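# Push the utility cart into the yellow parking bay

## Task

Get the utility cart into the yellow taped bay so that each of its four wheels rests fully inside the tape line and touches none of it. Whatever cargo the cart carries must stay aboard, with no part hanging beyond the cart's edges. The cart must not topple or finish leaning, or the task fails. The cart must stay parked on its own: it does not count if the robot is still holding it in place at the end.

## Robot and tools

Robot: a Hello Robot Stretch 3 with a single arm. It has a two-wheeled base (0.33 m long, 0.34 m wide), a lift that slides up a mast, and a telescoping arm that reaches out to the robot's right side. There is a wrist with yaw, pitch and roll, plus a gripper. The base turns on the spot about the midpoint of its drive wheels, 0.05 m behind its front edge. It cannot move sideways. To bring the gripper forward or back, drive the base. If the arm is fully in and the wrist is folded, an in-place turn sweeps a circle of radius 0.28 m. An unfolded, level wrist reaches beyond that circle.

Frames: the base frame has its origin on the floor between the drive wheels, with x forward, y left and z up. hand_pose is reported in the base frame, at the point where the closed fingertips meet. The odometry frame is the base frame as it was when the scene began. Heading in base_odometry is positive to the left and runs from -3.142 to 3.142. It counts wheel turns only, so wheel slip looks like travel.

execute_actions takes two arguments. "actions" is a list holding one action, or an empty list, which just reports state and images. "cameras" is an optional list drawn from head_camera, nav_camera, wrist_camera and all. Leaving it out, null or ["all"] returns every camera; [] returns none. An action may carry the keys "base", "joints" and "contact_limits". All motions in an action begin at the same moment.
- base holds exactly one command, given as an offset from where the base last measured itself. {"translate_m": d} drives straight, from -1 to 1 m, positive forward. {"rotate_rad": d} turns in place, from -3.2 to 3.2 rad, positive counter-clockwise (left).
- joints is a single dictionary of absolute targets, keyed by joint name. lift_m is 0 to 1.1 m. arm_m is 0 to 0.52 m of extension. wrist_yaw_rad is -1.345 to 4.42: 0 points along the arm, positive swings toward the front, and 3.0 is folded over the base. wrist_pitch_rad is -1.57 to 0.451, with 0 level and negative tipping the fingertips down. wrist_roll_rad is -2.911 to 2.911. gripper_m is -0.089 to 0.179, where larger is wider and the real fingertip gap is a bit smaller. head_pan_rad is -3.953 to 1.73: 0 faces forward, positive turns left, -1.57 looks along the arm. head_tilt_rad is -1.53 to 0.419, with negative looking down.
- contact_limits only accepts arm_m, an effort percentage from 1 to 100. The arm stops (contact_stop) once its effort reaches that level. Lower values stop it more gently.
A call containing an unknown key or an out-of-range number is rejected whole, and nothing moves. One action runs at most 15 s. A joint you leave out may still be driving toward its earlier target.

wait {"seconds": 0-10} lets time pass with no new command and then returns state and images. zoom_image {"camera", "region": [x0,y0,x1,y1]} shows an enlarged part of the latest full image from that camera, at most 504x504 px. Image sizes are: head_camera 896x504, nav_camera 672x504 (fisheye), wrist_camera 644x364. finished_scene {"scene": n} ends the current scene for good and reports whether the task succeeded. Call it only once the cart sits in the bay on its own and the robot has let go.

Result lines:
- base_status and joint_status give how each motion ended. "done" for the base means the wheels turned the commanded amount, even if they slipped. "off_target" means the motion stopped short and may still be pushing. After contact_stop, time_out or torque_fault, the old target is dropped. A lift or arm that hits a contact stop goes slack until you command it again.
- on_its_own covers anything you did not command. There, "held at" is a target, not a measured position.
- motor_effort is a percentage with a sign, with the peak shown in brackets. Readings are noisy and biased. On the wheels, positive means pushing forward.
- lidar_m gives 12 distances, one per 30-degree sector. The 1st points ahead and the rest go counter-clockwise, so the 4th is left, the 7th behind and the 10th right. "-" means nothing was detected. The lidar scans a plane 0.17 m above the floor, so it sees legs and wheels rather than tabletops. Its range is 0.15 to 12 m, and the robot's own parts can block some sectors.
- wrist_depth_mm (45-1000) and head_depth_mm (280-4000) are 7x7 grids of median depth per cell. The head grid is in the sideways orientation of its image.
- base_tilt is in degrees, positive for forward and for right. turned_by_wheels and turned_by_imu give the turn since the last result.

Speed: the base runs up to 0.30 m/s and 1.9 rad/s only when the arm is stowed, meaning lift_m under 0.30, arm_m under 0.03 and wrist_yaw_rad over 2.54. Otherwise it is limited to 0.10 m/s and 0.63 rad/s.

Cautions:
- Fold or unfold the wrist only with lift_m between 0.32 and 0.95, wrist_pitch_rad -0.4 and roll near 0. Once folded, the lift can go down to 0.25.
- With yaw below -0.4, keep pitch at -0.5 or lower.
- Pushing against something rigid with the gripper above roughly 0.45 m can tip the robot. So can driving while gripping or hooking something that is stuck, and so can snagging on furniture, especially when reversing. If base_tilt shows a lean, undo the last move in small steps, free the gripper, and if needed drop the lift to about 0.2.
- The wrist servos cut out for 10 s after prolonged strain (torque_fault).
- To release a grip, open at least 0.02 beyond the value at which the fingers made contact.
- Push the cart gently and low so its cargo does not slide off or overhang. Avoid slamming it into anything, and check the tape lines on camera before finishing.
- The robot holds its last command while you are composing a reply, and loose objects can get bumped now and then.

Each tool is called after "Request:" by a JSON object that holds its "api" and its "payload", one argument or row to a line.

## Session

Request:
{"api": "execute_actions", "payload": {
  "actions": []
}}

Scene clock: 0.00 s.
base_odometry: x=+0.000 y=+0.000 heading=+0.000 (m, m, rad; odometry frame)
turned_by_wheels: +0.000 (rad since the last result)
turned_by_imu: +0.000 (rad since the last result)
base_tilt: forward=-0.4 right=-0.6 (deg)
lidar_m: 1.19 1.67 1.57 2.13 2.14 2.44 0.86 0.84 1.89 1.41 1.33 1.84
head_depth_mm: 1807 1800 1831 1848 1883 1875 1893 / 1766 1769 1776 1795 1811 1824 1835 / 1706 1717 1740 1758 1755 1752 1782 / 1668 1688 1690 1699 1706 954 1741 / 1607 1629 1647 1663 1652 961 1678 / 1579 1591 1619 1614 1596 905 1645 / 1532 1550 1559 1564 1577 917 1600
base_status: not commanded
joint_positions: lift_m=+0.532 arm_m=+0.002 wrist_yaw_rad=+2.985 wrist_pitch_rad=-0.432 wrist_roll_rad=-0.011 gripper_m=+0.037 head_pan_rad=-0.018 head_tilt_rad=-0.010
joint_status: not commanded
motor_effort: left_wheel=+0 right_wheel=-1 lift_m=+25 arm_m=+0 wrist_yaw_rad=+0 wrist_pitch_rad=+7 wrist_roll_rad=+0 gripper_m=+0 head_pan_rad=+1 head_tilt_rad=+2 (%)
hand_pose: x=+0.0135 y=+0.0733 z=+0.5414 quat_wxyz=(+0.205, +0.696, +0.098, +0.681) (m; base frame)
wrist_depth_mm: - - - - - - - / - - - - - - - / - - - - - - - / - - - - - - - / 955 950 - 977 - - - / 817 806 - 829 878 843 854 / 703 706 703 720 711 742 746
pictures: head_camera (sideways: a quarter turn clockwise sets it upright), nav_camera (sideways: a quarter turn counterclockwise sets it upright), wrist_camera
Images, in order (width x height): head_camera 896x504, nav_camera 672x504, wrist_camera 644x364.

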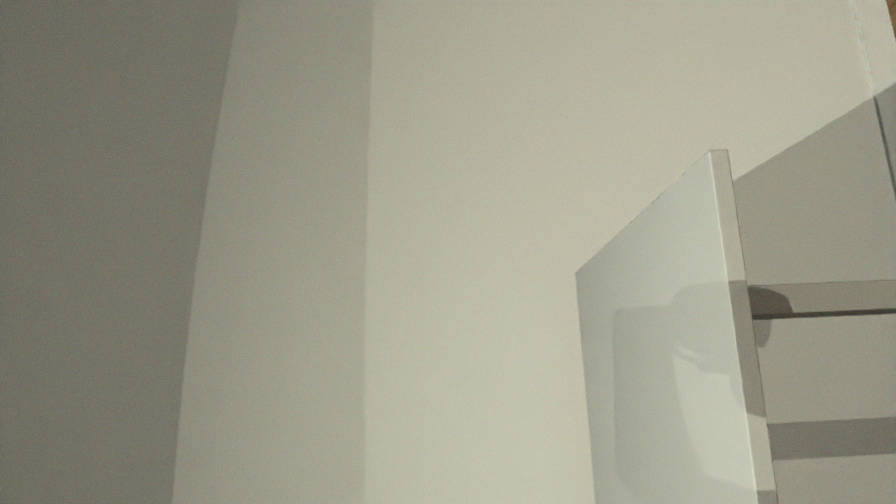

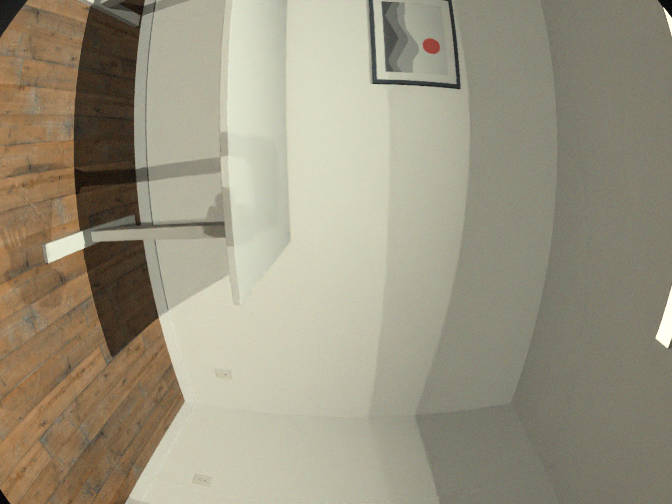

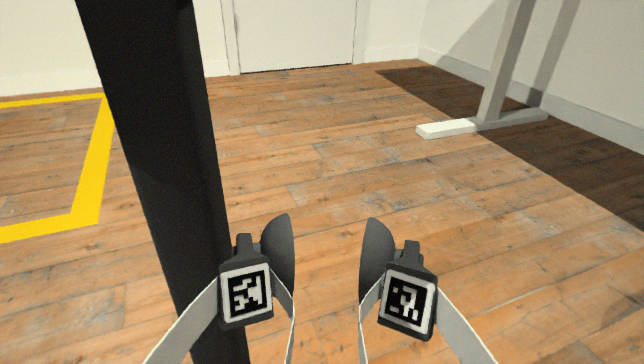

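Request:
{"api": "execute_actions", "payload": {
  "actions": [
    {"joints": {"head_pan_rad": 1.7, "head_tilt_rad": -0.6}}
  ],
  "cameras": ["head_camera", "nav_camera"]
}}

Request:
{"api": "execute_actions", "payload": {
  "actions": [
    {"joints": {"head_pan_rad": -3.3, "head_tilt_rad": -0.6}}
  ],
  "cameras": ["head_camera", "nav_camera"]
}}

Scene clock: 1.57 s.
base_odometry: x=+0.000 y=+0.000 heading=+0.000 (m, m, rad; odometry frame)
turned_by_wheels: +0.000 (rad since the last result)
turned_by_imu: +0.000 (rad since the last result)
base_tilt: forward=-0.3 right=-0.6 (deg)
lidar_m: 1.19 1.67 1.57 2.13 2.14 2.44 0.85 0.83 1.89 1.40 1.32 1.83
head_depth_mm: 1956 2161 2432 2150 1717 1445 1241 / 1919 2117 2387 2159 1744 1452 1244 / 1908 2114 2386 2182 1748 1458 1248 / 1878 2104 2335 2219 1761 1475 1256 / 1864 2072 2320 2224 1760 1474 1276 / 1846 2050 2286 2274 1842 - - / 1822 2004 2215 - - - -
base_status: not commanded
joint_positions: lift_m=+0.532 arm_m=+0.002 wrist_yaw_rad=+2.985 wrist_pitch_rad=-0.432 wrist_roll_rad=-0.011 gripper_m=+0.037 head_pan_rad=+1.693 head_tilt_rad=-0.592
joint_status: all done
motor_effort: left_wheel=+0(0) right_wheel=-1(0) lift_m=+25(25) arm_m=+0(0) wrist_yaw_rad=+1(0) wrist_pitch_rad=+7(7) wrist_roll_rad=+0(0) gripper_m=+1(1) head_pan_rad=+5(48) head_tilt_rad=-3(29) (%)
hand_pose: x=+0.0135 y=+0.0733 z=+0.5414 quat_wxyz=(+0.205, +0.696, +0.098, +0.681) (m; base frame)
wrist_depth_mm: - - - - - - - / - - - - - - - / - - - - - - - / - - - - - - - / 986 970 - 998 - - - / 816 822 - 830 870 852 860 / 717 700 722 719 703 731 747
pictures: head_camera (sideways: a quarter turn clockwise sets it upright), nav_camera (sideways: a quarter turn counterclockwise sets it upright)
Images, in order (width x height): head_camera 896x504, nav_camera 672x504.

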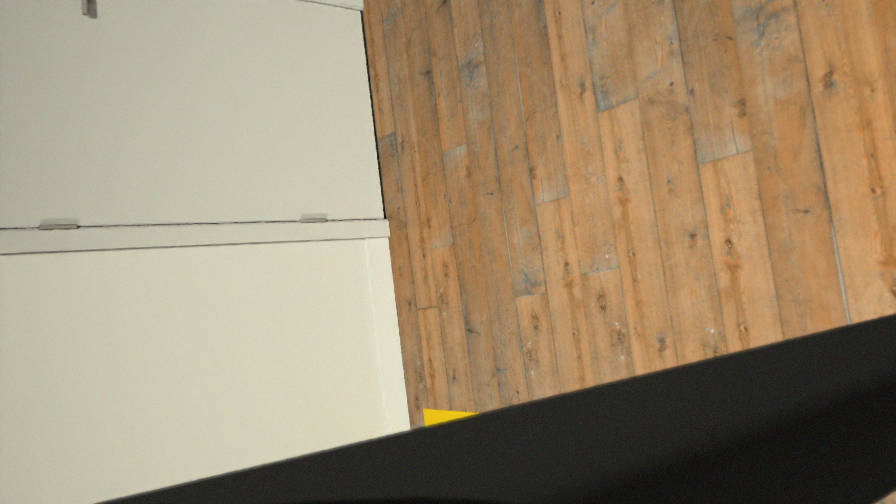

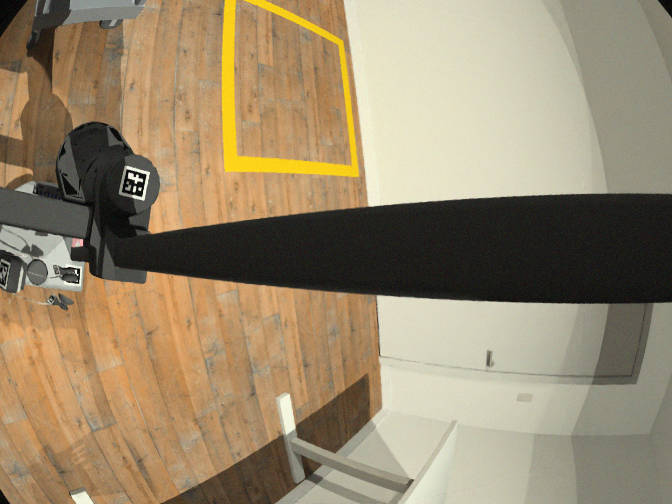

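Scene clock: 4.43 s.
base_odometry: x=+0.000 y=+0.000 heading=+0.000 (m, m, rad; odometry frame)
turned_by_wheels: +0.000 (rad since the last result)
turned_by_imu: +0.000 (rad since the last result)
base_tilt: forward=-0.2 right=-0.7 (deg)
lidar_m: 1.19 1.67 1.57 2.13 2.14 2.44 0.86 0.84 1.89 1.41 1.33 1.83
head_depth_mm: 2978 3151 2876 2164 1738 1436 1238 / 3215 3499 2893 2172 1738 1452 1246 / 3025 2803 2908 2202 1748 1457 1263 / 2619 2602 2777 2130 1671 1478 1250 / 2694 2485 1038 1368 1492 1414 1255 / 2641 915 943 1377 1243 1381 1275 / 2596 847 894 1296 1176 1352 1275
base_status: not commanded
joint_positions: lift_m=+0.532 arm_m=+0.002 wrist_yaw_rad=+2.985 wrist_pitch_rad=-0.432 wrist_roll_rad=-0.011 gripper_m=+0.037 head_pan_rad=-3.293 head_tilt_rad=-0.593
joint_status: all done
motor_effort: left_wheel=+0(0) right_wheel=-1(1) lift_m=+25(25) arm_m=+1(0) wrist_yaw_rad=+0(0) wrist_pitch_rad=+7(7) wrist_roll_rad=+0(0) gripper_m=+1(0) head_pan_rad=-4(45) head_tilt_rad=-3(4) (%)
hand_pose: x=+0.0135 y=+0.0733 z=+0.5414 quat_wxyz=(+0.205, +0.696, +0.098, +0.681) (m; base frame)
wrist_depth_mm: - - - - - - - / - - - - - - - / - - - - - - - / - - - - - - - / 975 985 - 987 - - - / 815 808 - 846 875 839 850 / 708 700 710 716 714 728 733
pictures: head_camera (sideways: a quarter turn clockwise sets it upright), nav_camera (sideways: a quarter turn counterclockwise sets it upright)
Images, in order (width x height): head_camera 896x504, nav_camera 672x504.

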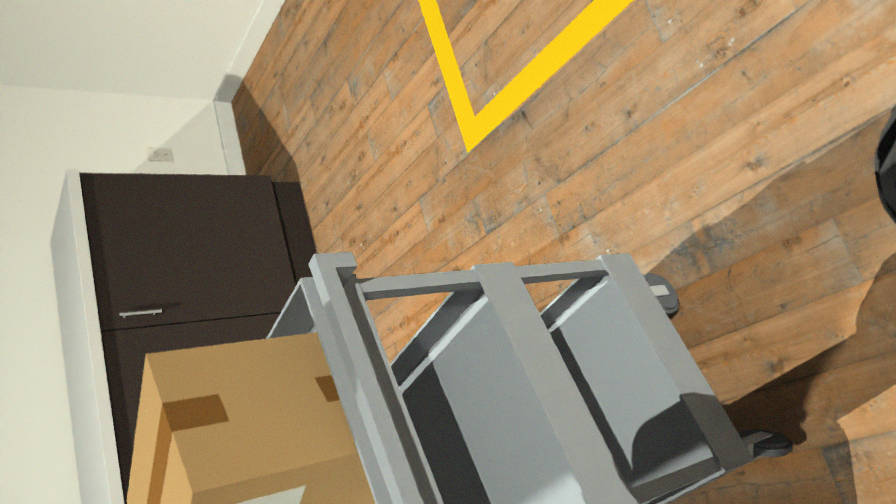

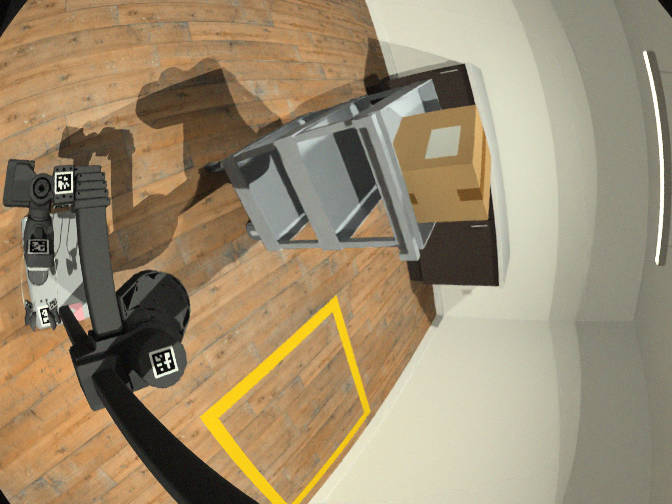

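Request:
{"api": "zoom_image", "payload": {
  "camera": "head_camera",
  "region": [520, 220, 860, 504]
}}

Request:
{"api": "zoom_image", "payload": {
  "camera": "head_camera",
  "region": [100, 220, 480, 504]
}}

Region (520, 220, 860, 504) of head_camera's 896x504 image, scaled by 1.482, with more detail than that image has; it fills the top 421 rows of this view, and the rest is white.

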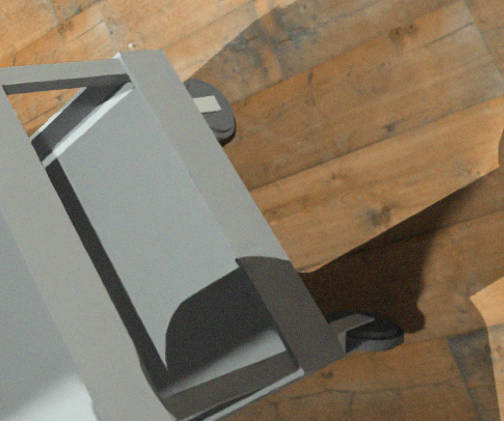

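Region (100, 220, 480, 504) of head_camera's 896x504 image, scaled by 1.326, with more detail than that image has; it fills the top 377 rows of this view, and the rest is white.

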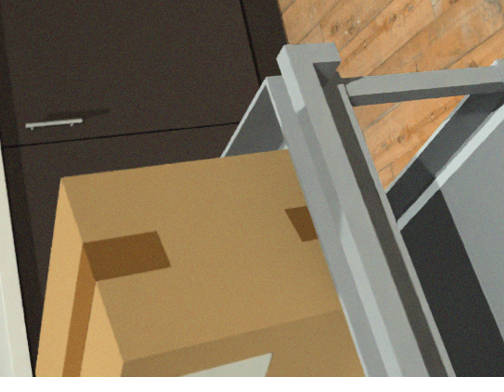

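Request:
{"api": "execute_actions", "payload": {
  "actions": [
    {"base": {"rotate_rad": -0.80}, "joints": {"wrist_yaw_rad": 0.2, "wrist_pitch_rad": -0.4, "lift_m": 0.40, "head_pan_rad": -2.3, "head_tilt_rad": -0.8}}
  ]
}}

Scene clock: 15.07 s.
base_odometry: x=+0.000 y=+0.000 heading=-0.800 (m, m, rad; odometry frame)
turned_by_wheels: -0.800 (rad since the last result)
turned_by_imu: -0.808 (rad since the last result)
base_tilt: forward=-0.2 right=-0.7 (deg)
lidar_m: 1.65 1.75 1.19 1.58 2.23 2.14 2.21 0.95 0.84 2.37 1.40 1.32
head_depth_mm: 2500 2559 2065 1728 1478 1293 1146 / 2422 2487 2051 1730 1468 1293 1155 / 2333 990 1285 1539 1499 1305 1176 / 878 946 1325 1507 1500 1305 1197 / 802 884 1338 1479 1452 1314 1179 / 850 916 1307 1242 1491 1329 1186 / 999 1063 1981 1778 1527 1328 1174
base_status: done
joint_positions: lift_m=+0.401 arm_m=+0.002 wrist_yaw_rad=+0.202 wrist_pitch_rad=-0.419 wrist_roll_rad=-0.011 gripper_m=+0.037 head_pan_rad=-2.307 head_tilt_rad=-0.790
joint_status: all done
motor_effort: left_wheel=+6(12) right_wheel=-5(8) lift_m=+12(22) arm_m=+0(0) wrist_yaw_rad=-4(4) wrist_pitch_rad=+8(10) wrist_roll_rad=+0(0) gripper_m=+0(0) head_pan_rad=+5(48) head_tilt_rad=-5(19) (%)
hand_pose: x=+0.0236 y=-0.3664 z=+0.4131 quat_wxyz=(+0.707, +0.217, -0.669, -0.075) (m; base frame)
wrist_depth_mm: - - - - - - - / - - - - - - - / - - - - - - 947 / 969 964 962 995 - 999 687 / 775 790 802 800 847 831 572 / 654 666 681 670 711 681 677 / 568 575 562 579 570 595 591
pictures: head_camera (sideways: a quarter turn clockwise sets it upright), nav_camera (sideways: a quarter turn counterclockwise sets it upright), wrist_camera
Images, in order (width x height): head_camera 896x504, nav_camera 672x504, wrist_camera 644x364.

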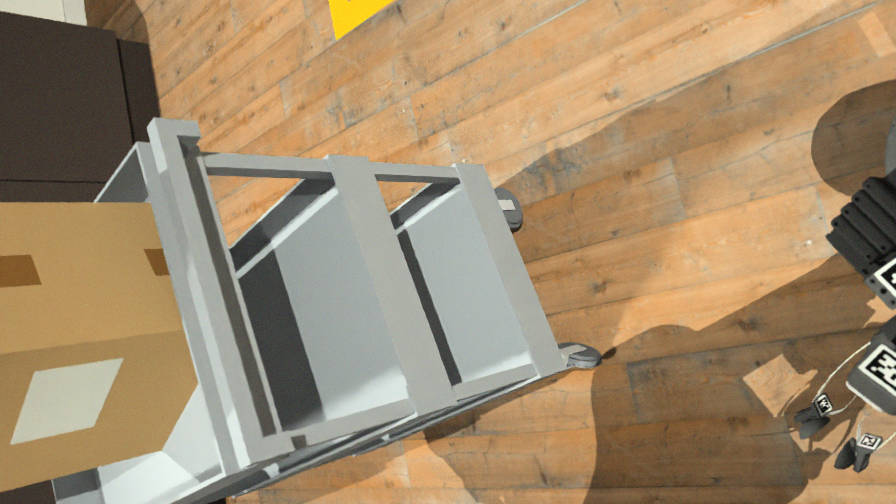

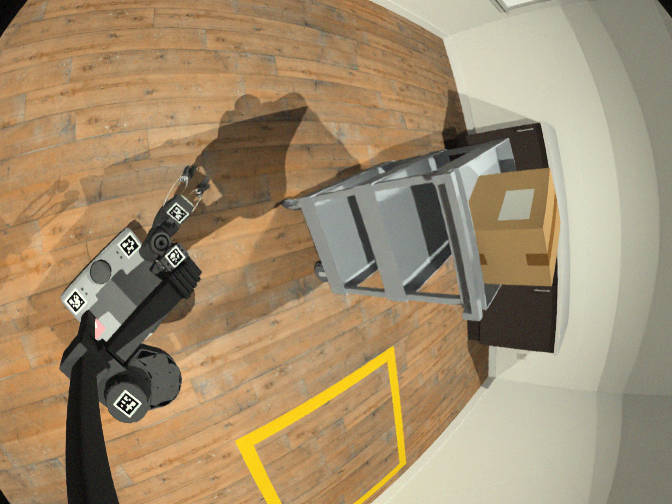

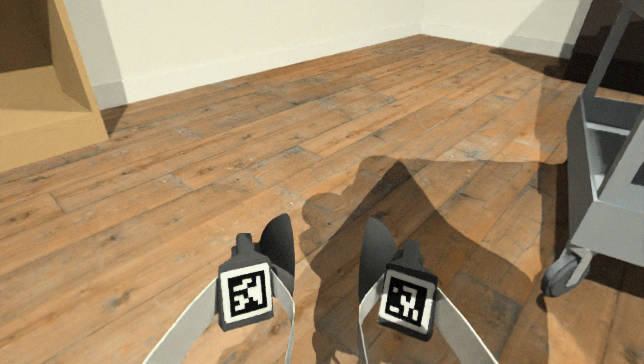

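Request:
{"api": "zoom_image", "payload": {
  "camera": "head_camera",
  "region": [400, 130, 640, 400]
}}

Request:
{"api": "zoom_image", "payload": {
  "camera": "head_camera",
  "region": [0, 100, 400, 504]
}}

Region (400, 130, 640, 400) of head_camera's 896x504 image, scaled by 1.867, with more detail than that image has.

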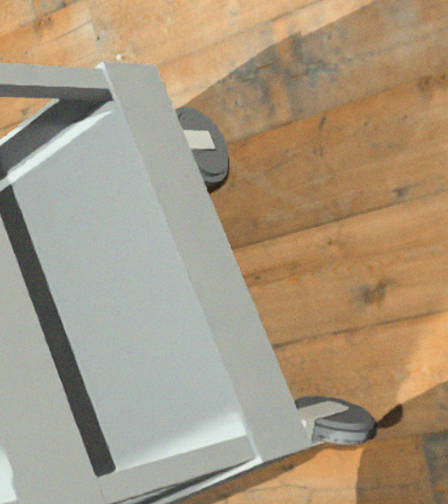

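Region (0, 100, 400, 504) of head_camera's 896x504 image, scaled by 1.248, with more detail than that image has; it fills the left 499 columns of this view, and the rest is white.

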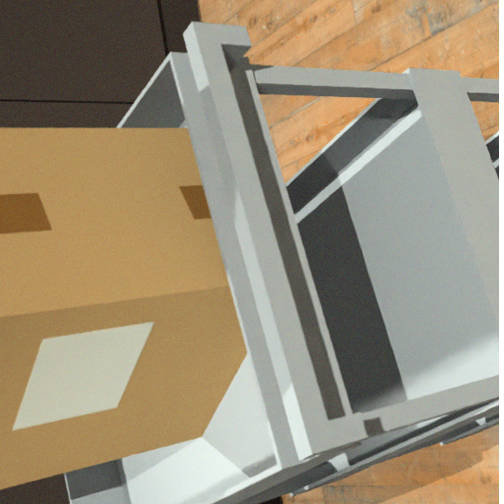

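Request:
{"api": "execute_actions", "payload": {
  "actions": [
    {"base": {"translate_m": -0.41}, "joints": {"lift_m": 0.20, "wrist_pitch_rad": 0.0, "gripper_m": 0.13, "head_pan_rad": -1.75, "head_tilt_rad": -0.95}}
  ],
  "cameras": ["nav_camera"]
}}

Request:
{"api": "execute_actions", "payload": {
  "actions": [
    {"base": {"rotate_rad": -0.493}, "joints": {"arm_m": 0.12}}
  ]
}}

Scene clock: 21.07 s.
base_odometry: x=-0.286 y=+0.294 heading=-0.800 (m, m, rad; odometry frame)
turned_by_wheels: +0.000 (rad since the last result)
turned_by_imu: +0.001 (rad since the last result)
base_tilt: forward=-0.3 right=-0.6 (deg)
lidar_m: 1.72 1.48 1.86 1.54 1.83 1.78 1.84 2.37 0.72 0.72 2.06 1.70
head_depth_mm: 878 801 1702 1517 1361 1223 1126 / 720 784 1043 1413 1374 1229 - / 718 793 1106 1379 1373 1236 - / 702 802 1128 1417 1375 1259 1141 / 906 1172 1136 1400 1389 1240 1131 / 894 859 1695 1567 1396 1261 1133 / 2540 2007 1811 1571 1398 1263 1143
base_status: done
joint_positions: lift_m=+0.201 arm_m=+0.002 wrist_yaw_rad=+0.202 wrist_pitch_rad=-0.022 wrist_roll_rad=-0.011 gripper_m=+0.130 head_pan_rad=-1.757 head_tilt_rad=-0.938
joint_status: all done
motor_effort: left_wheel=+6(8) right_wheel=-4(9) lift_m=+12(14) arm_m=+0(0) wrist_yaw_rad=-3(2) wrist_pitch_rad=+10(11) wrist_roll_rad=+0(0) gripper_m=+1(87) head_pan_rad=+5(40) head_tilt_rad=-5(17) (%)
hand_pose: x=+0.0298 y=-0.3971 z=+0.3095 quat_wxyz=(+0.708, +0.079, -0.699, +0.064) (m; base frame)
wrist_depth_mm: - - - - 468 415 374 / - - - - 675 631 581 / - - - - - - - / - - - - - - - / - - - - 542 790 722 / 744 - 779 761 550 - 414 / 572 562 604 580 612 600 416
pictures: nav_camera (sideways: a quarter turn counterclockwise sets it upright)
Images, in order (width x height): nav_camera 672x504.

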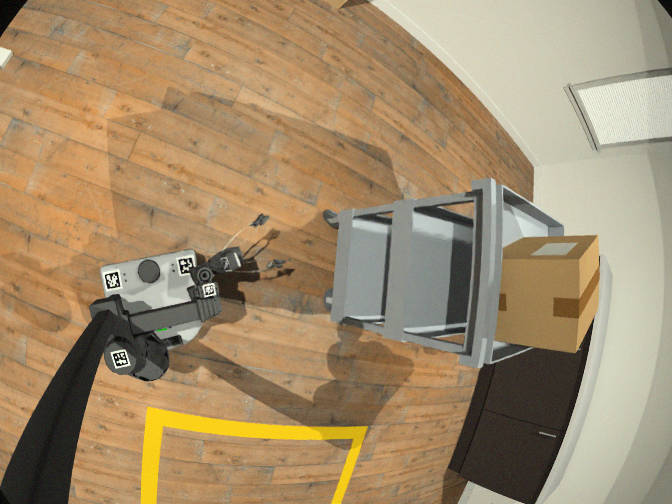

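Scene clock: 23.20 s.
base_odometry: x=-0.286 y=+0.294 heading=-1.292 (m, m, rad; odometry frame)
turned_by_wheels: -0.493 (rad since the last result)
turned_by_imu: -0.497 (rad since the last result)
base_tilt: forward=-0.2 right=-0.6 (deg)
lidar_m: 1.70 1.72 1.47 1.86 1.93 1.82 1.78 1.85 2.34 0.72 0.72 2.03
head_depth_mm: 2318 1995 1732 1523 1354 1220 1127 / 2298 2044 1725 1525 1364 1232 - / 2322 2029 1750 1538 1373 1265 - / 2266 2062 1771 1546 1382 1209 1142 / 2301 2032 1709 1400 1392 1248 1134 / 2033 741 1123 1350 1371 1251 1140 / 717 743 1133 1329 1352 1260 1145
base_status: done
joint_positions: lift_m=+0.201 arm_m=+0.120 wrist_yaw_rad=+0.201 wrist_pitch_rad=-0.022 wrist_roll_rad=-0.011 gripper_m=+0.130 head_pan_rad=-1.757 head_tilt_rad=-0.938
joint_status: all done
motor_effort: left_wheel=+6(12) right_wheel=-5(8) lift_m=+12(12) arm_m=+3(6) wrist_yaw_rad=-1(2) wrist_pitch_rad=+10(10) wrist_roll_rad=+0(0) gripper_m=+0(1) head_pan_rad=+5(5) head_tilt_rad=-4(5) (%)
hand_pose: x=+0.0295 y=-0.5152 z=+0.3096 quat_wxyz=(+0.708, +0.078, -0.699, +0.063) (m; base frame)
wrist_depth_mm: 361 353 349 350 - - - / - - 819 750 - - - / - - - - - - - / - - - - - - - / 415 635 669 679 - - - / 406 - 408 399 772 - 873 / 431 562 569 450 615 597 649
pictures: head_camera (sideways: a quarter turn clockwise sets it upright), nav_camera (sideways: a quarter turn counterclockwise sets it upright), wrist_camera
Images, in order (width x height): head_camera 896x504, nav_camera 672x504, wrist_camera 644x364.

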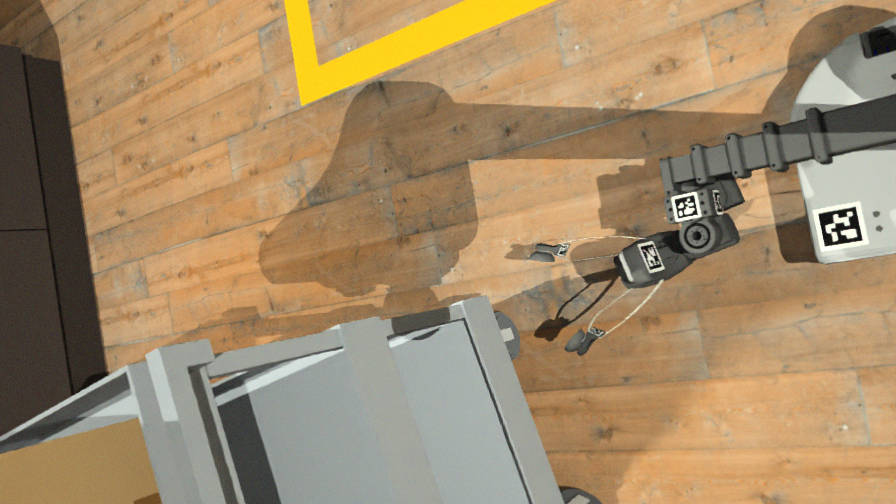

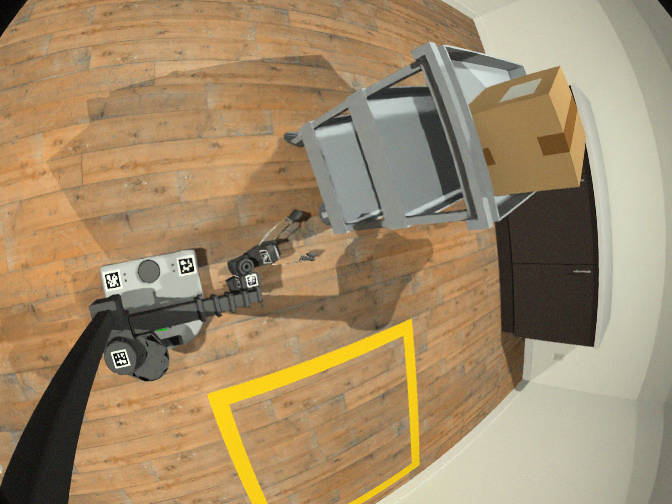

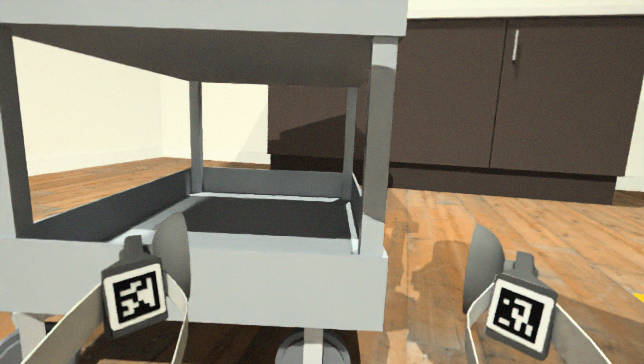

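Request:
{"api": "execute_actions", "payload": {
  "actions": [
    {"base": {"translate_m": -0.012}, "joints": {"arm_m": 0.325, "head_pan_rad": -1.6, "head_tilt_rad": -0.95}, "contact_limits": {"arm_m": 15}}
  ]
}}

Scene clock: 26.30 s.
base_odometry: x=-0.289 y=+0.306 heading=-1.292 (m, m, rad; odometry frame)
turned_by_wheels: +0.000 (rad since the last result)
turned_by_imu: +0.000 (rad since the last result)
base_tilt: forward=-0.3 right=-0.6 (deg)
lidar_m: 1.71 1.73 1.49 1.86 1.93 1.81 1.77 1.84 2.34 0.72 0.72 2.05
head_depth_mm: 2252 2023 1729 1520 1353 1225 1129 / 2259 2022 1742 1533 1367 1232 - / 2241 2046 1754 1534 1325 1233 1162 / 2259 1953 1689 1445 1365 1245 1141 / 840 789 1117 1396 1381 1248 1131 / 722 737 1129 1357 1393 1258 1134 / 680 723 1134 1331 1375 1259 1139
base_status: done
joint_positions: lift_m=+0.201 arm_m=+0.325 wrist_yaw_rad=+0.201 wrist_pitch_rad=-0.022 wrist_roll_rad=-0.011 gripper_m=+0.130 head_pan_rad=-1.607 head_tilt_rad=-0.938
joint_status: all done
motor_effort: left_wheel=+6(10) right_wheel=-5(9) lift_m=+13(12) arm_m=+3(2) wrist_yaw_rad=+0(1) wrist_pitch_rad=+9(9) wrist_roll_rad=+0(0) gripper_m=+0(0) head_pan_rad=+5(22) head_tilt_rad=-5(5) (%)
contact_limits: arm_m 15 (drawing in: default 22, maximum 36; extending or still: default 31, maximum 50)
hand_pose: x=+0.0295 y=-0.7203 z=+0.3096 quat_wxyz=(+0.708, +0.078, -0.699, +0.063) (m; base frame)
wrist_depth_mm: 370 354 336 167 - - - / - - - 171 - - - / - - - 176 - - - / - 827 819 808 - - - / 548 669 660 614 - - - / 440 - 457 191 815 - 865 / 353 331 351 197 614 580 663
pictures: head_camera (sideways: a quarter turn clockwise sets it upright), nav_camera (sideways: a quarter turn counterclockwise sets it upright), wrist_camera
Images, in order (width x height): head_camera 896x504, nav_camera 672x504, wrist_camera 644x364.

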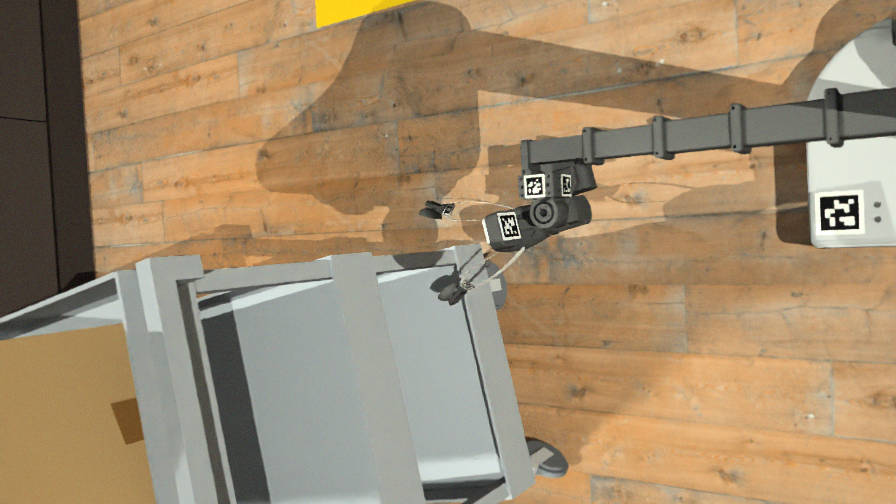

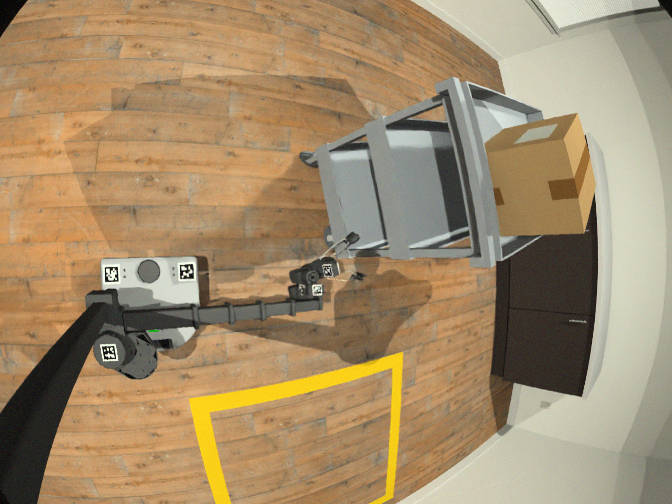

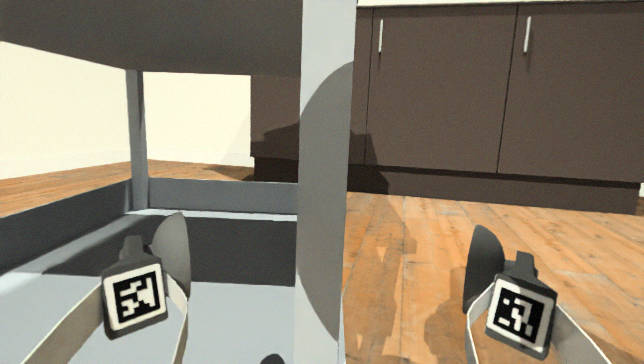

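Request:
{"api": "execute_actions", "payload": {
  "actions": [
    {"joints": {"arm_m": 0.355}, "contact_limits": {"arm_m": 15}}
  ],
  "cameras": ["wrist_camera"]
}}

Request:
{"api": "execute_actions", "payload": {
  "actions": [
    {"joints": {"gripper_m": 0.005}}
  ],
  "cameras": ["wrist_camera", "head_camera"]
}}

Scene clock: 27.67 s.
base_odometry: x=-0.289 y=+0.306 heading=-1.292 (m, m, rad; odometry frame)
turned_by_wheels: +0.000 (rad since the last result)
turned_by_imu: +0.000 (rad since the last result)
base_tilt: forward=-0.3 right=-0.7 (deg)
lidar_m: 1.71 1.73 1.48 1.86 1.94 1.81 1.77 1.84 2.35 0.72 0.72 2.05
head_depth_mm: 2245 2006 1731 1525 1355 1226 1130 / 2233 2018 1742 1534 1373 1226 - / 2236 2045 1760 1548 1329 1234 1157 / 2264 1957 1691 1449 1374 1240 1144 / 841 793 1119 1390 1389 1246 1132 / 720 736 1127 1360 1400 1259 1140 / 684 723 1131 1324 1377 1255 1141
base_status: not commanded
joint_positions: lift_m=+0.201 arm_m=+0.355 wrist_yaw_rad=+0.201 wrist_pitch_rad=-0.022 wrist_roll_rad=-0.011 gripper_m=+0.130 head_pan_rad=-1.607 head_tilt_rad=-0.938
joint_status: all done
motor_effort: left_wheel=+6(6) right_wheel=-5(4) lift_m=+12(12) arm_m=+2(4) wrist_yaw_rad=+0(0) wrist_pitch_rad=+9(9) wrist_roll_rad=+0(0) gripper_m=+1(1) head_pan_rad=+4(5) head_tilt_rad=-5(5) (%)
contact_limits: arm_m 15 (drawing in: default 22, maximum 36; extending or still: default 31, maximum 50)
hand_pose: x=+0.0295 y=-0.7503 z=+0.3096 quat_wxyz=(+0.708, +0.078, -0.699, +0.063) (m; base frame)
wrist_depth_mm: 368 353 340 138 - - - / - - - 142 - - - / - - - 146 - - - / - 780 - 150 - - - / 557 682 660 155 - - - / 436 - 453 159 820 - 849 / 350 331 349 164 618 586 644
pictures: wrist_camera
Images, in order (width x height): wrist_camera 644x364.

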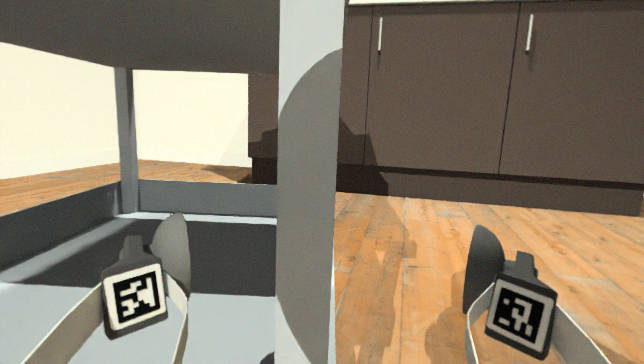

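Scene clock: 29.40 s.
base_odometry: x=-0.289 y=+0.306 heading=-1.292 (m, m, rad; odometry frame)
turned_by_wheels: +0.000 (rad since the last result)
turned_by_imu: +0.001 (rad since the last result)
base_tilt: forward=-0.3 right=-0.7 (deg)
lidar_m: 1.71 1.73 1.47 1.87 1.94 1.81 1.77 1.83 2.35 0.72 0.72 2.05
head_depth_mm: 2242 2013 1711 1526 1355 1223 1128 / 2233 2017 1726 1534 1362 1225 - / 2237 2050 1754 1535 1340 1239 1163 / 2272 1962 1683 1439 1370 1238 1138 / 813 791 1114 1386 1388 1244 1136 / 721 736 1125 1353 1390 1249 1139 / 681 724 1137 1326 1385 1261 1146
base_status: not commanded
joint_positions: lift_m=+0.201 arm_m=+0.355 wrist_yaw_rad=+0.221 wrist_pitch_rad=-0.022 wrist_roll_rad=-0.011 gripper_m=+0.006 head_pan_rad=-1.607 head_tilt_rad=-0.938
joint_status: all done
on_its_own: wrist_yaw_rad is at rest, and its effort (-26) is outside its rest range (-12 to +12)
motor_effort: left_wheel=+17(17) right_wheel=-17(17) lift_m=+12(12) arm_m=+2(3) wrist_yaw_rad=-26(28) wrist_pitch_rad=+9(10) wrist_roll_rad=+0(0) gripper_m=-12(90) head_pan_rad=+4(4) head_tilt_rad=-5(5) (%)
hand_pose: x=+0.0346 y=-0.7493 z=+0.3096 quat_wxyz=(+0.708, +0.086, -0.698, +0.071) (m; base frame)
wrist_depth_mm: 372 352 341 139 - - - / - - - 142 - - - / - - - 145 - - - / - 796 - 150 - - - / 542 643 685 152 - - - / 440 453 479 157 847 829 851 / 341 345 338 164 587 622 625
pictures: head_camera (sideways: a quarter turn clockwise sets it upright), wrist_camera
Images, in order (width x height): head_camera 896x504, wrist_camera 644x364.

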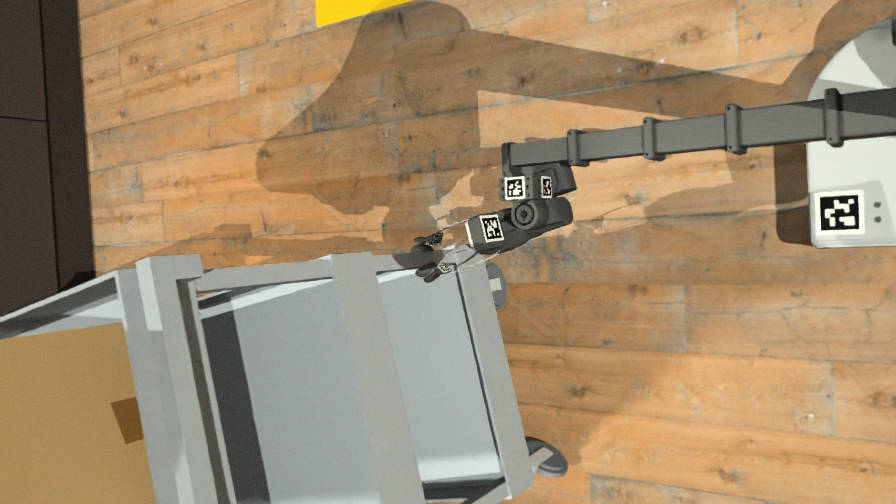

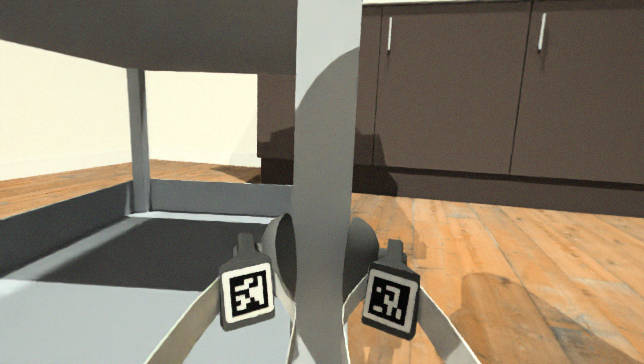

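Request:
{"api": "execute_actions", "payload": {
  "actions": [
    {"base": {"translate_m": -0.15}, "joints": {"wrist_yaw_rad": 0.26}}
  ]
}}

Scene clock: 32.40 s.
base_odometry: x=-0.331 y=+0.450 heading=-1.291 (m, m, rad; odometry frame)
turned_by_wheels: +0.000 (rad since the last result)
turned_by_imu: +0.001 (rad since the last result)
base_tilt: forward=-0.4 right=-0.7 (deg)
lidar_m: 1.86 2.21 1.55 1.86 1.93 1.67 1.62 1.68 2.31 0.75 0.75 2.20
head_depth_mm: 2253 1992 1730 1521 1361 1224 1126 / 2238 2022 1746 1528 1364 1229 - / 2240 2039 1751 1543 1327 1242 1164 / 2282 2047 1772 1576 1376 1243 1143 / 2183 1919 1123 1397 1386 1253 1132 / 834 804 1127 1384 1390 1254 1137 / 729 760 1132 1354 1376 1258 1146
base_status: done
joint_positions: lift_m=+0.201 arm_m=+0.355 wrist_yaw_rad=+0.262 wrist_pitch_rad=-0.020 wrist_roll_rad=-0.011 gripper_m=+0.005 head_pan_rad=-1.607 head_tilt_rad=-0.938
joint_status: all done
motor_effort: left_wheel=+5(34) right_wheel=-4(37) lift_m=+12(12) arm_m=+0(2) wrist_yaw_rad=-3(76) wrist_pitch_rad=+9(10) wrist_roll_rad=+0(0) gripper_m=-1(14) head_pan_rad=+5(5) head_tilt_rad=-6(4) (%)
hand_pose: x=+0.0448 y=-0.7470 z=+0.3100 quat_wxyz=(+0.706, +0.099, -0.696, +0.086) (m; base frame)
wrist_depth_mm: 367 352 182 - - - - / - - 186 - - - - / - - 193 - - - - / - 804 197 - - - - / 606 643 203 - - - - / 444 447 208 - 801 836 853 / 343 344 239 601 596 632 634
pictures: head_camera (sideways: a quarter turn clockwise sets it upright), nav_camera (sideways: a quarter turn counterclockwise sets it upright), wrist_camera
Images, in order (width x height): head_camera 896x504, nav_camera 672x504, wrist_camera 644x364.

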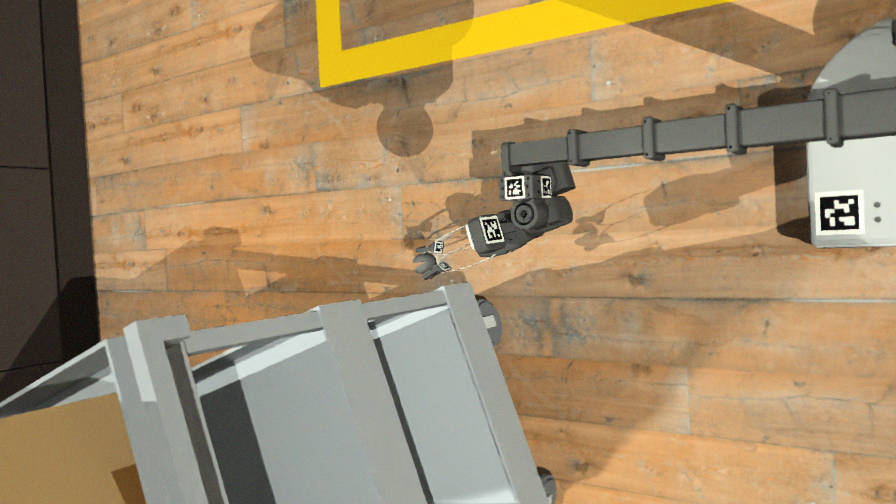

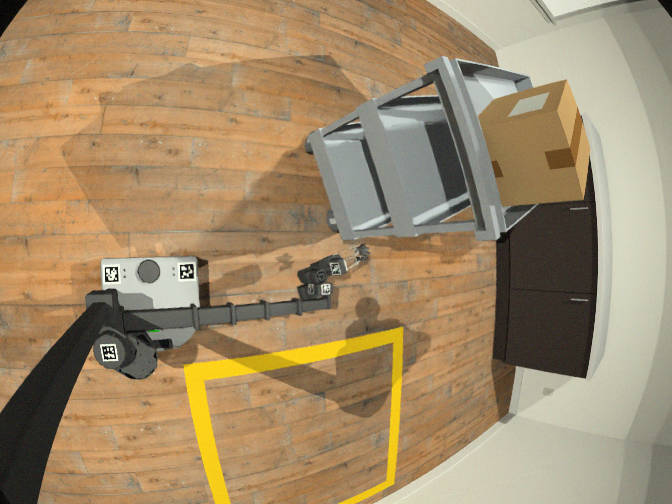

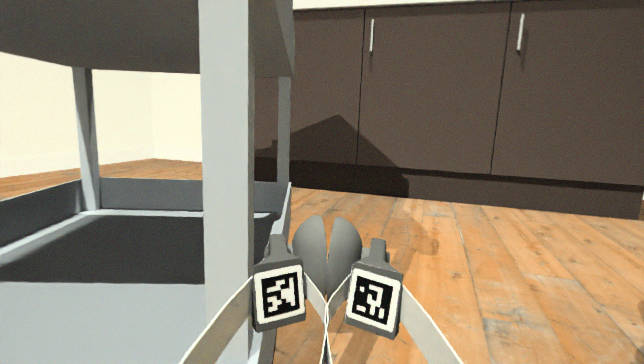

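Request:
{"api": "zoom_image", "payload": {
  "camera": "head_camera",
  "region": [380, 200, 620, 504]
}}

Region (380, 200, 620, 504) of head_camera's 896x504 image, scaled by 1.658, with more detail than that image has; it fills the left 398 columns of this view, and the rest is white.

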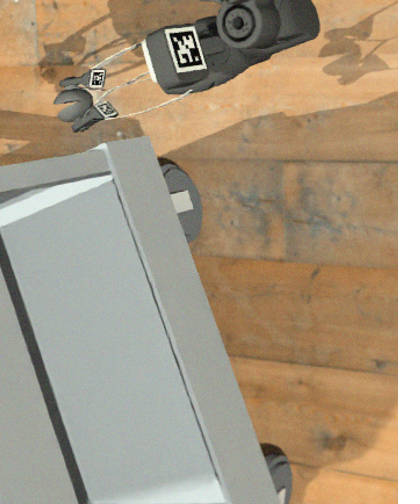

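Request:
{"api": "execute_actions", "payload": {
  "actions": [
    {"base": {"translate_m": 0.075}, "joints": {"arm_m": 0.29, "gripper_m": 0.15, "wrist_yaw_rad": 0.30}}
  ]
}}

Scene clock: 37.93 s.
base_odometry: x=-0.310 y=+0.378 heading=-1.291 (m, m, rad; odometry frame)
turned_by_wheels: +0.000 (rad since the last result)
turned_by_imu: +0.000 (rad since the last result)
base_tilt: forward=-0.3 right=-0.6 (deg)
lidar_m: 1.78 2.13 1.51 1.86 1.93 1.74 1.70 1.76 2.35 0.73 0.72 2.13
head_depth_mm: 2271 2015 1719 1523 1356 1223 1123 / 2234 2032 1742 1530 1368 1236 - / 2250 2045 1753 1541 1416 1235 1161 / 2255 1921 1670 1460 1355 1248 1146 / 825 809 1118 1402 1382 1241 1133 / 733 762 1124 1357 1376 1251 1140 / 681 723 1135 1324 1370 1260 1143
base_status: done
joint_positions: lift_m=+0.201 arm_m=+0.290 wrist_yaw_rad=+0.298 wrist_pitch_rad=-0.020 wrist_roll_rad=-0.011 gripper_m=+0.150 head_pan_rad=-1.607 head_tilt_rad=-0.938
joint_status: all done
motor_effort: left_wheel=+5(11) right_wheel=-4(4) lift_m=+12(13) arm_m=-3(9) wrist_yaw_rad=+3(4) wrist_pitch_rad=+9(9) wrist_roll_rad=+0(0) gripper_m=+1(91) head_pan_rad=+5(4) head_tilt_rad=-5(4) (%)
hand_pose: x=+0.0538 y=-0.6796 z=+0.3100 quat_wxyz=(+0.704, +0.112, -0.694, +0.098) (m; base frame)
wrist_depth_mm: 363 349 333 323 256 - - / - - - 749 - - - / - - - - 246 - - / - 857 857 875 - - - / 537 656 655 671 - - - / 451 - 461 464 725 817 852 / 247 248 250 253 564 594 665
pictures: head_camera (sideways: a quarter turn clockwise sets it upright), nav_camera (sideways: a quarter turn counterclockwise sets it upright), wrist_camera
Images, in order (width x height): head_camera 896x504, nav_camera 672x504, wrist_camera 644x364.

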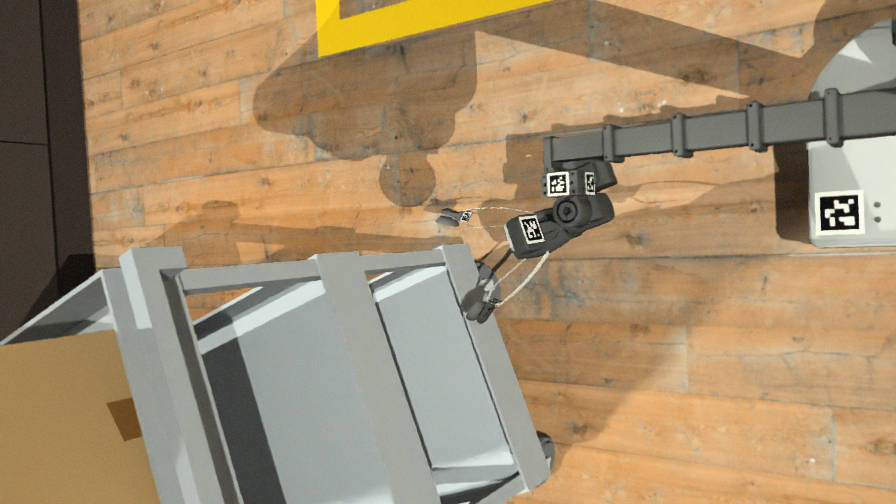

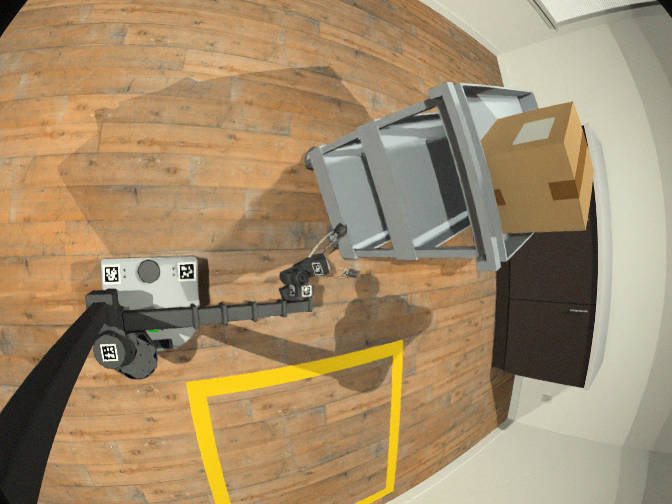

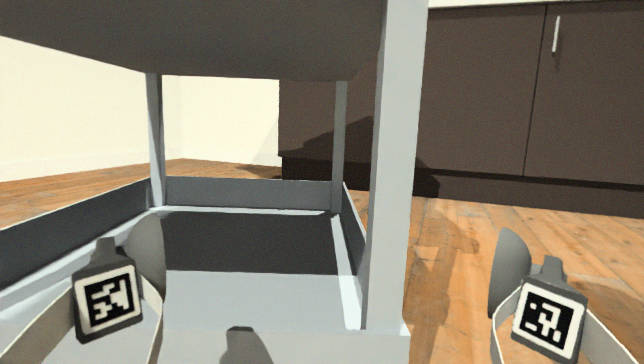

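Request:
{"api": "execute_actions", "payload": {
  "actions": [
    {"joints": {"arm_m": 0.445}, "contact_limits": {"arm_m": 12}}
  ]
}}

Scene clock: 40.60 s.
base_odometry: x=-0.310 y=+0.378 heading=-1.291 (m, m, rad; odometry frame)
turned_by_wheels: +0.000 (rad since the last result)
turned_by_imu: +0.000 (rad since the last result)
base_tilt: forward=-0.4 right=-0.6 (deg)
lidar_m: 1.78 2.13 1.51 1.86 1.93 1.74 1.69 1.76 2.35 0.73 0.72 2.13
head_depth_mm: 2262 2011 1738 1519 1357 1224 1124 / 2260 2010 1739 1535 1368 1238 - / 2262 1998 1755 1596 1371 1225 1160 / 2258 1917 1673 1424 1377 1241 1148 / 824 808 1117 1381 1385 1250 1135 / 731 762 1129 1355 1371 1252 1138 / 680 721 1137 1319 1372 1261 1143
base_status: not commanded
joint_positions: lift_m=+0.201 arm_m=+0.445 wrist_yaw_rad=+0.299 wrist_pitch_rad=-0.020 wrist_roll_rad=-0.011 gripper_m=+0.150 head_pan_rad=-1.607 head_tilt_rad=-0.938
joint_status: all done
motor_effort: left_wheel=+5(5) right_wheel=-4(4) lift_m=+12(13) arm_m=+3(0) wrist_yaw_rad=+3(3) wrist_pitch_rad=+9(9) wrist_roll_rad=+0(0) gripper_m=+1(0) head_pan_rad=+5(4) head_tilt_rad=-5(5) (%)
contact_limits: arm_m 12 (drawing in: default 22, maximum 36; extending or still: default 31, maximum 50)
hand_pose: x=+0.0538 y=-0.8341 z=+0.3100 quat_wxyz=(+0.704, +0.112, -0.694, +0.099) (m; base frame)
wrist_depth_mm: 369 350 334 79 - - - / - - - 81 - - - / - - - 83 - - - / - - - 85 - - - / 572 688 650 88 - - - / 449 - 453 90 805 831 884 / 325 345 344 93 618 592 667
pictures: head_camera (sideways: a quarter turn clockwise sets it upright), nav_camera (sideways: a quarter turn counterclockwise sets it upright), wrist_camera
Images, in order (width x height): head_camera 896x504, nav_camera 672x504, wrist_camera 644x364.

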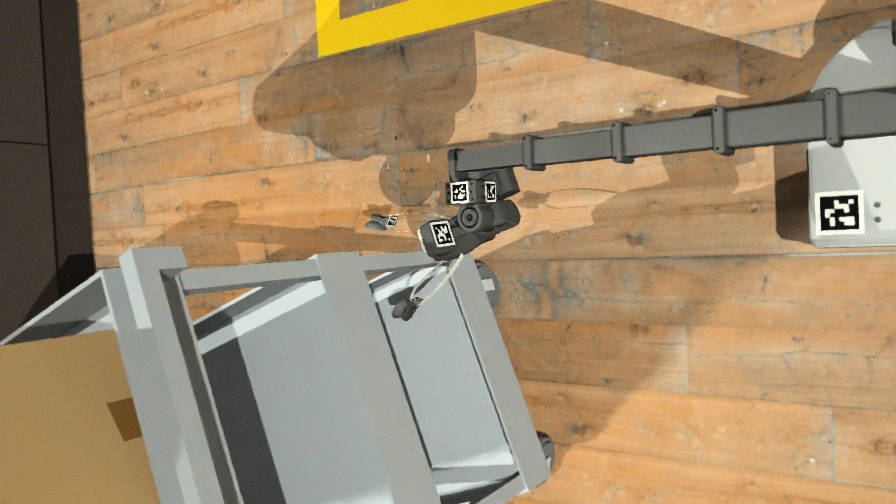

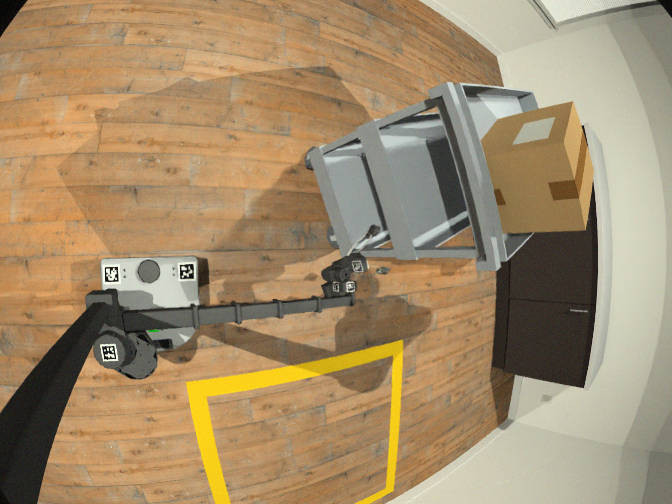

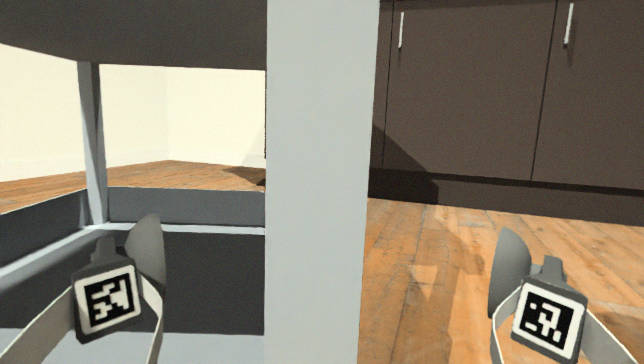

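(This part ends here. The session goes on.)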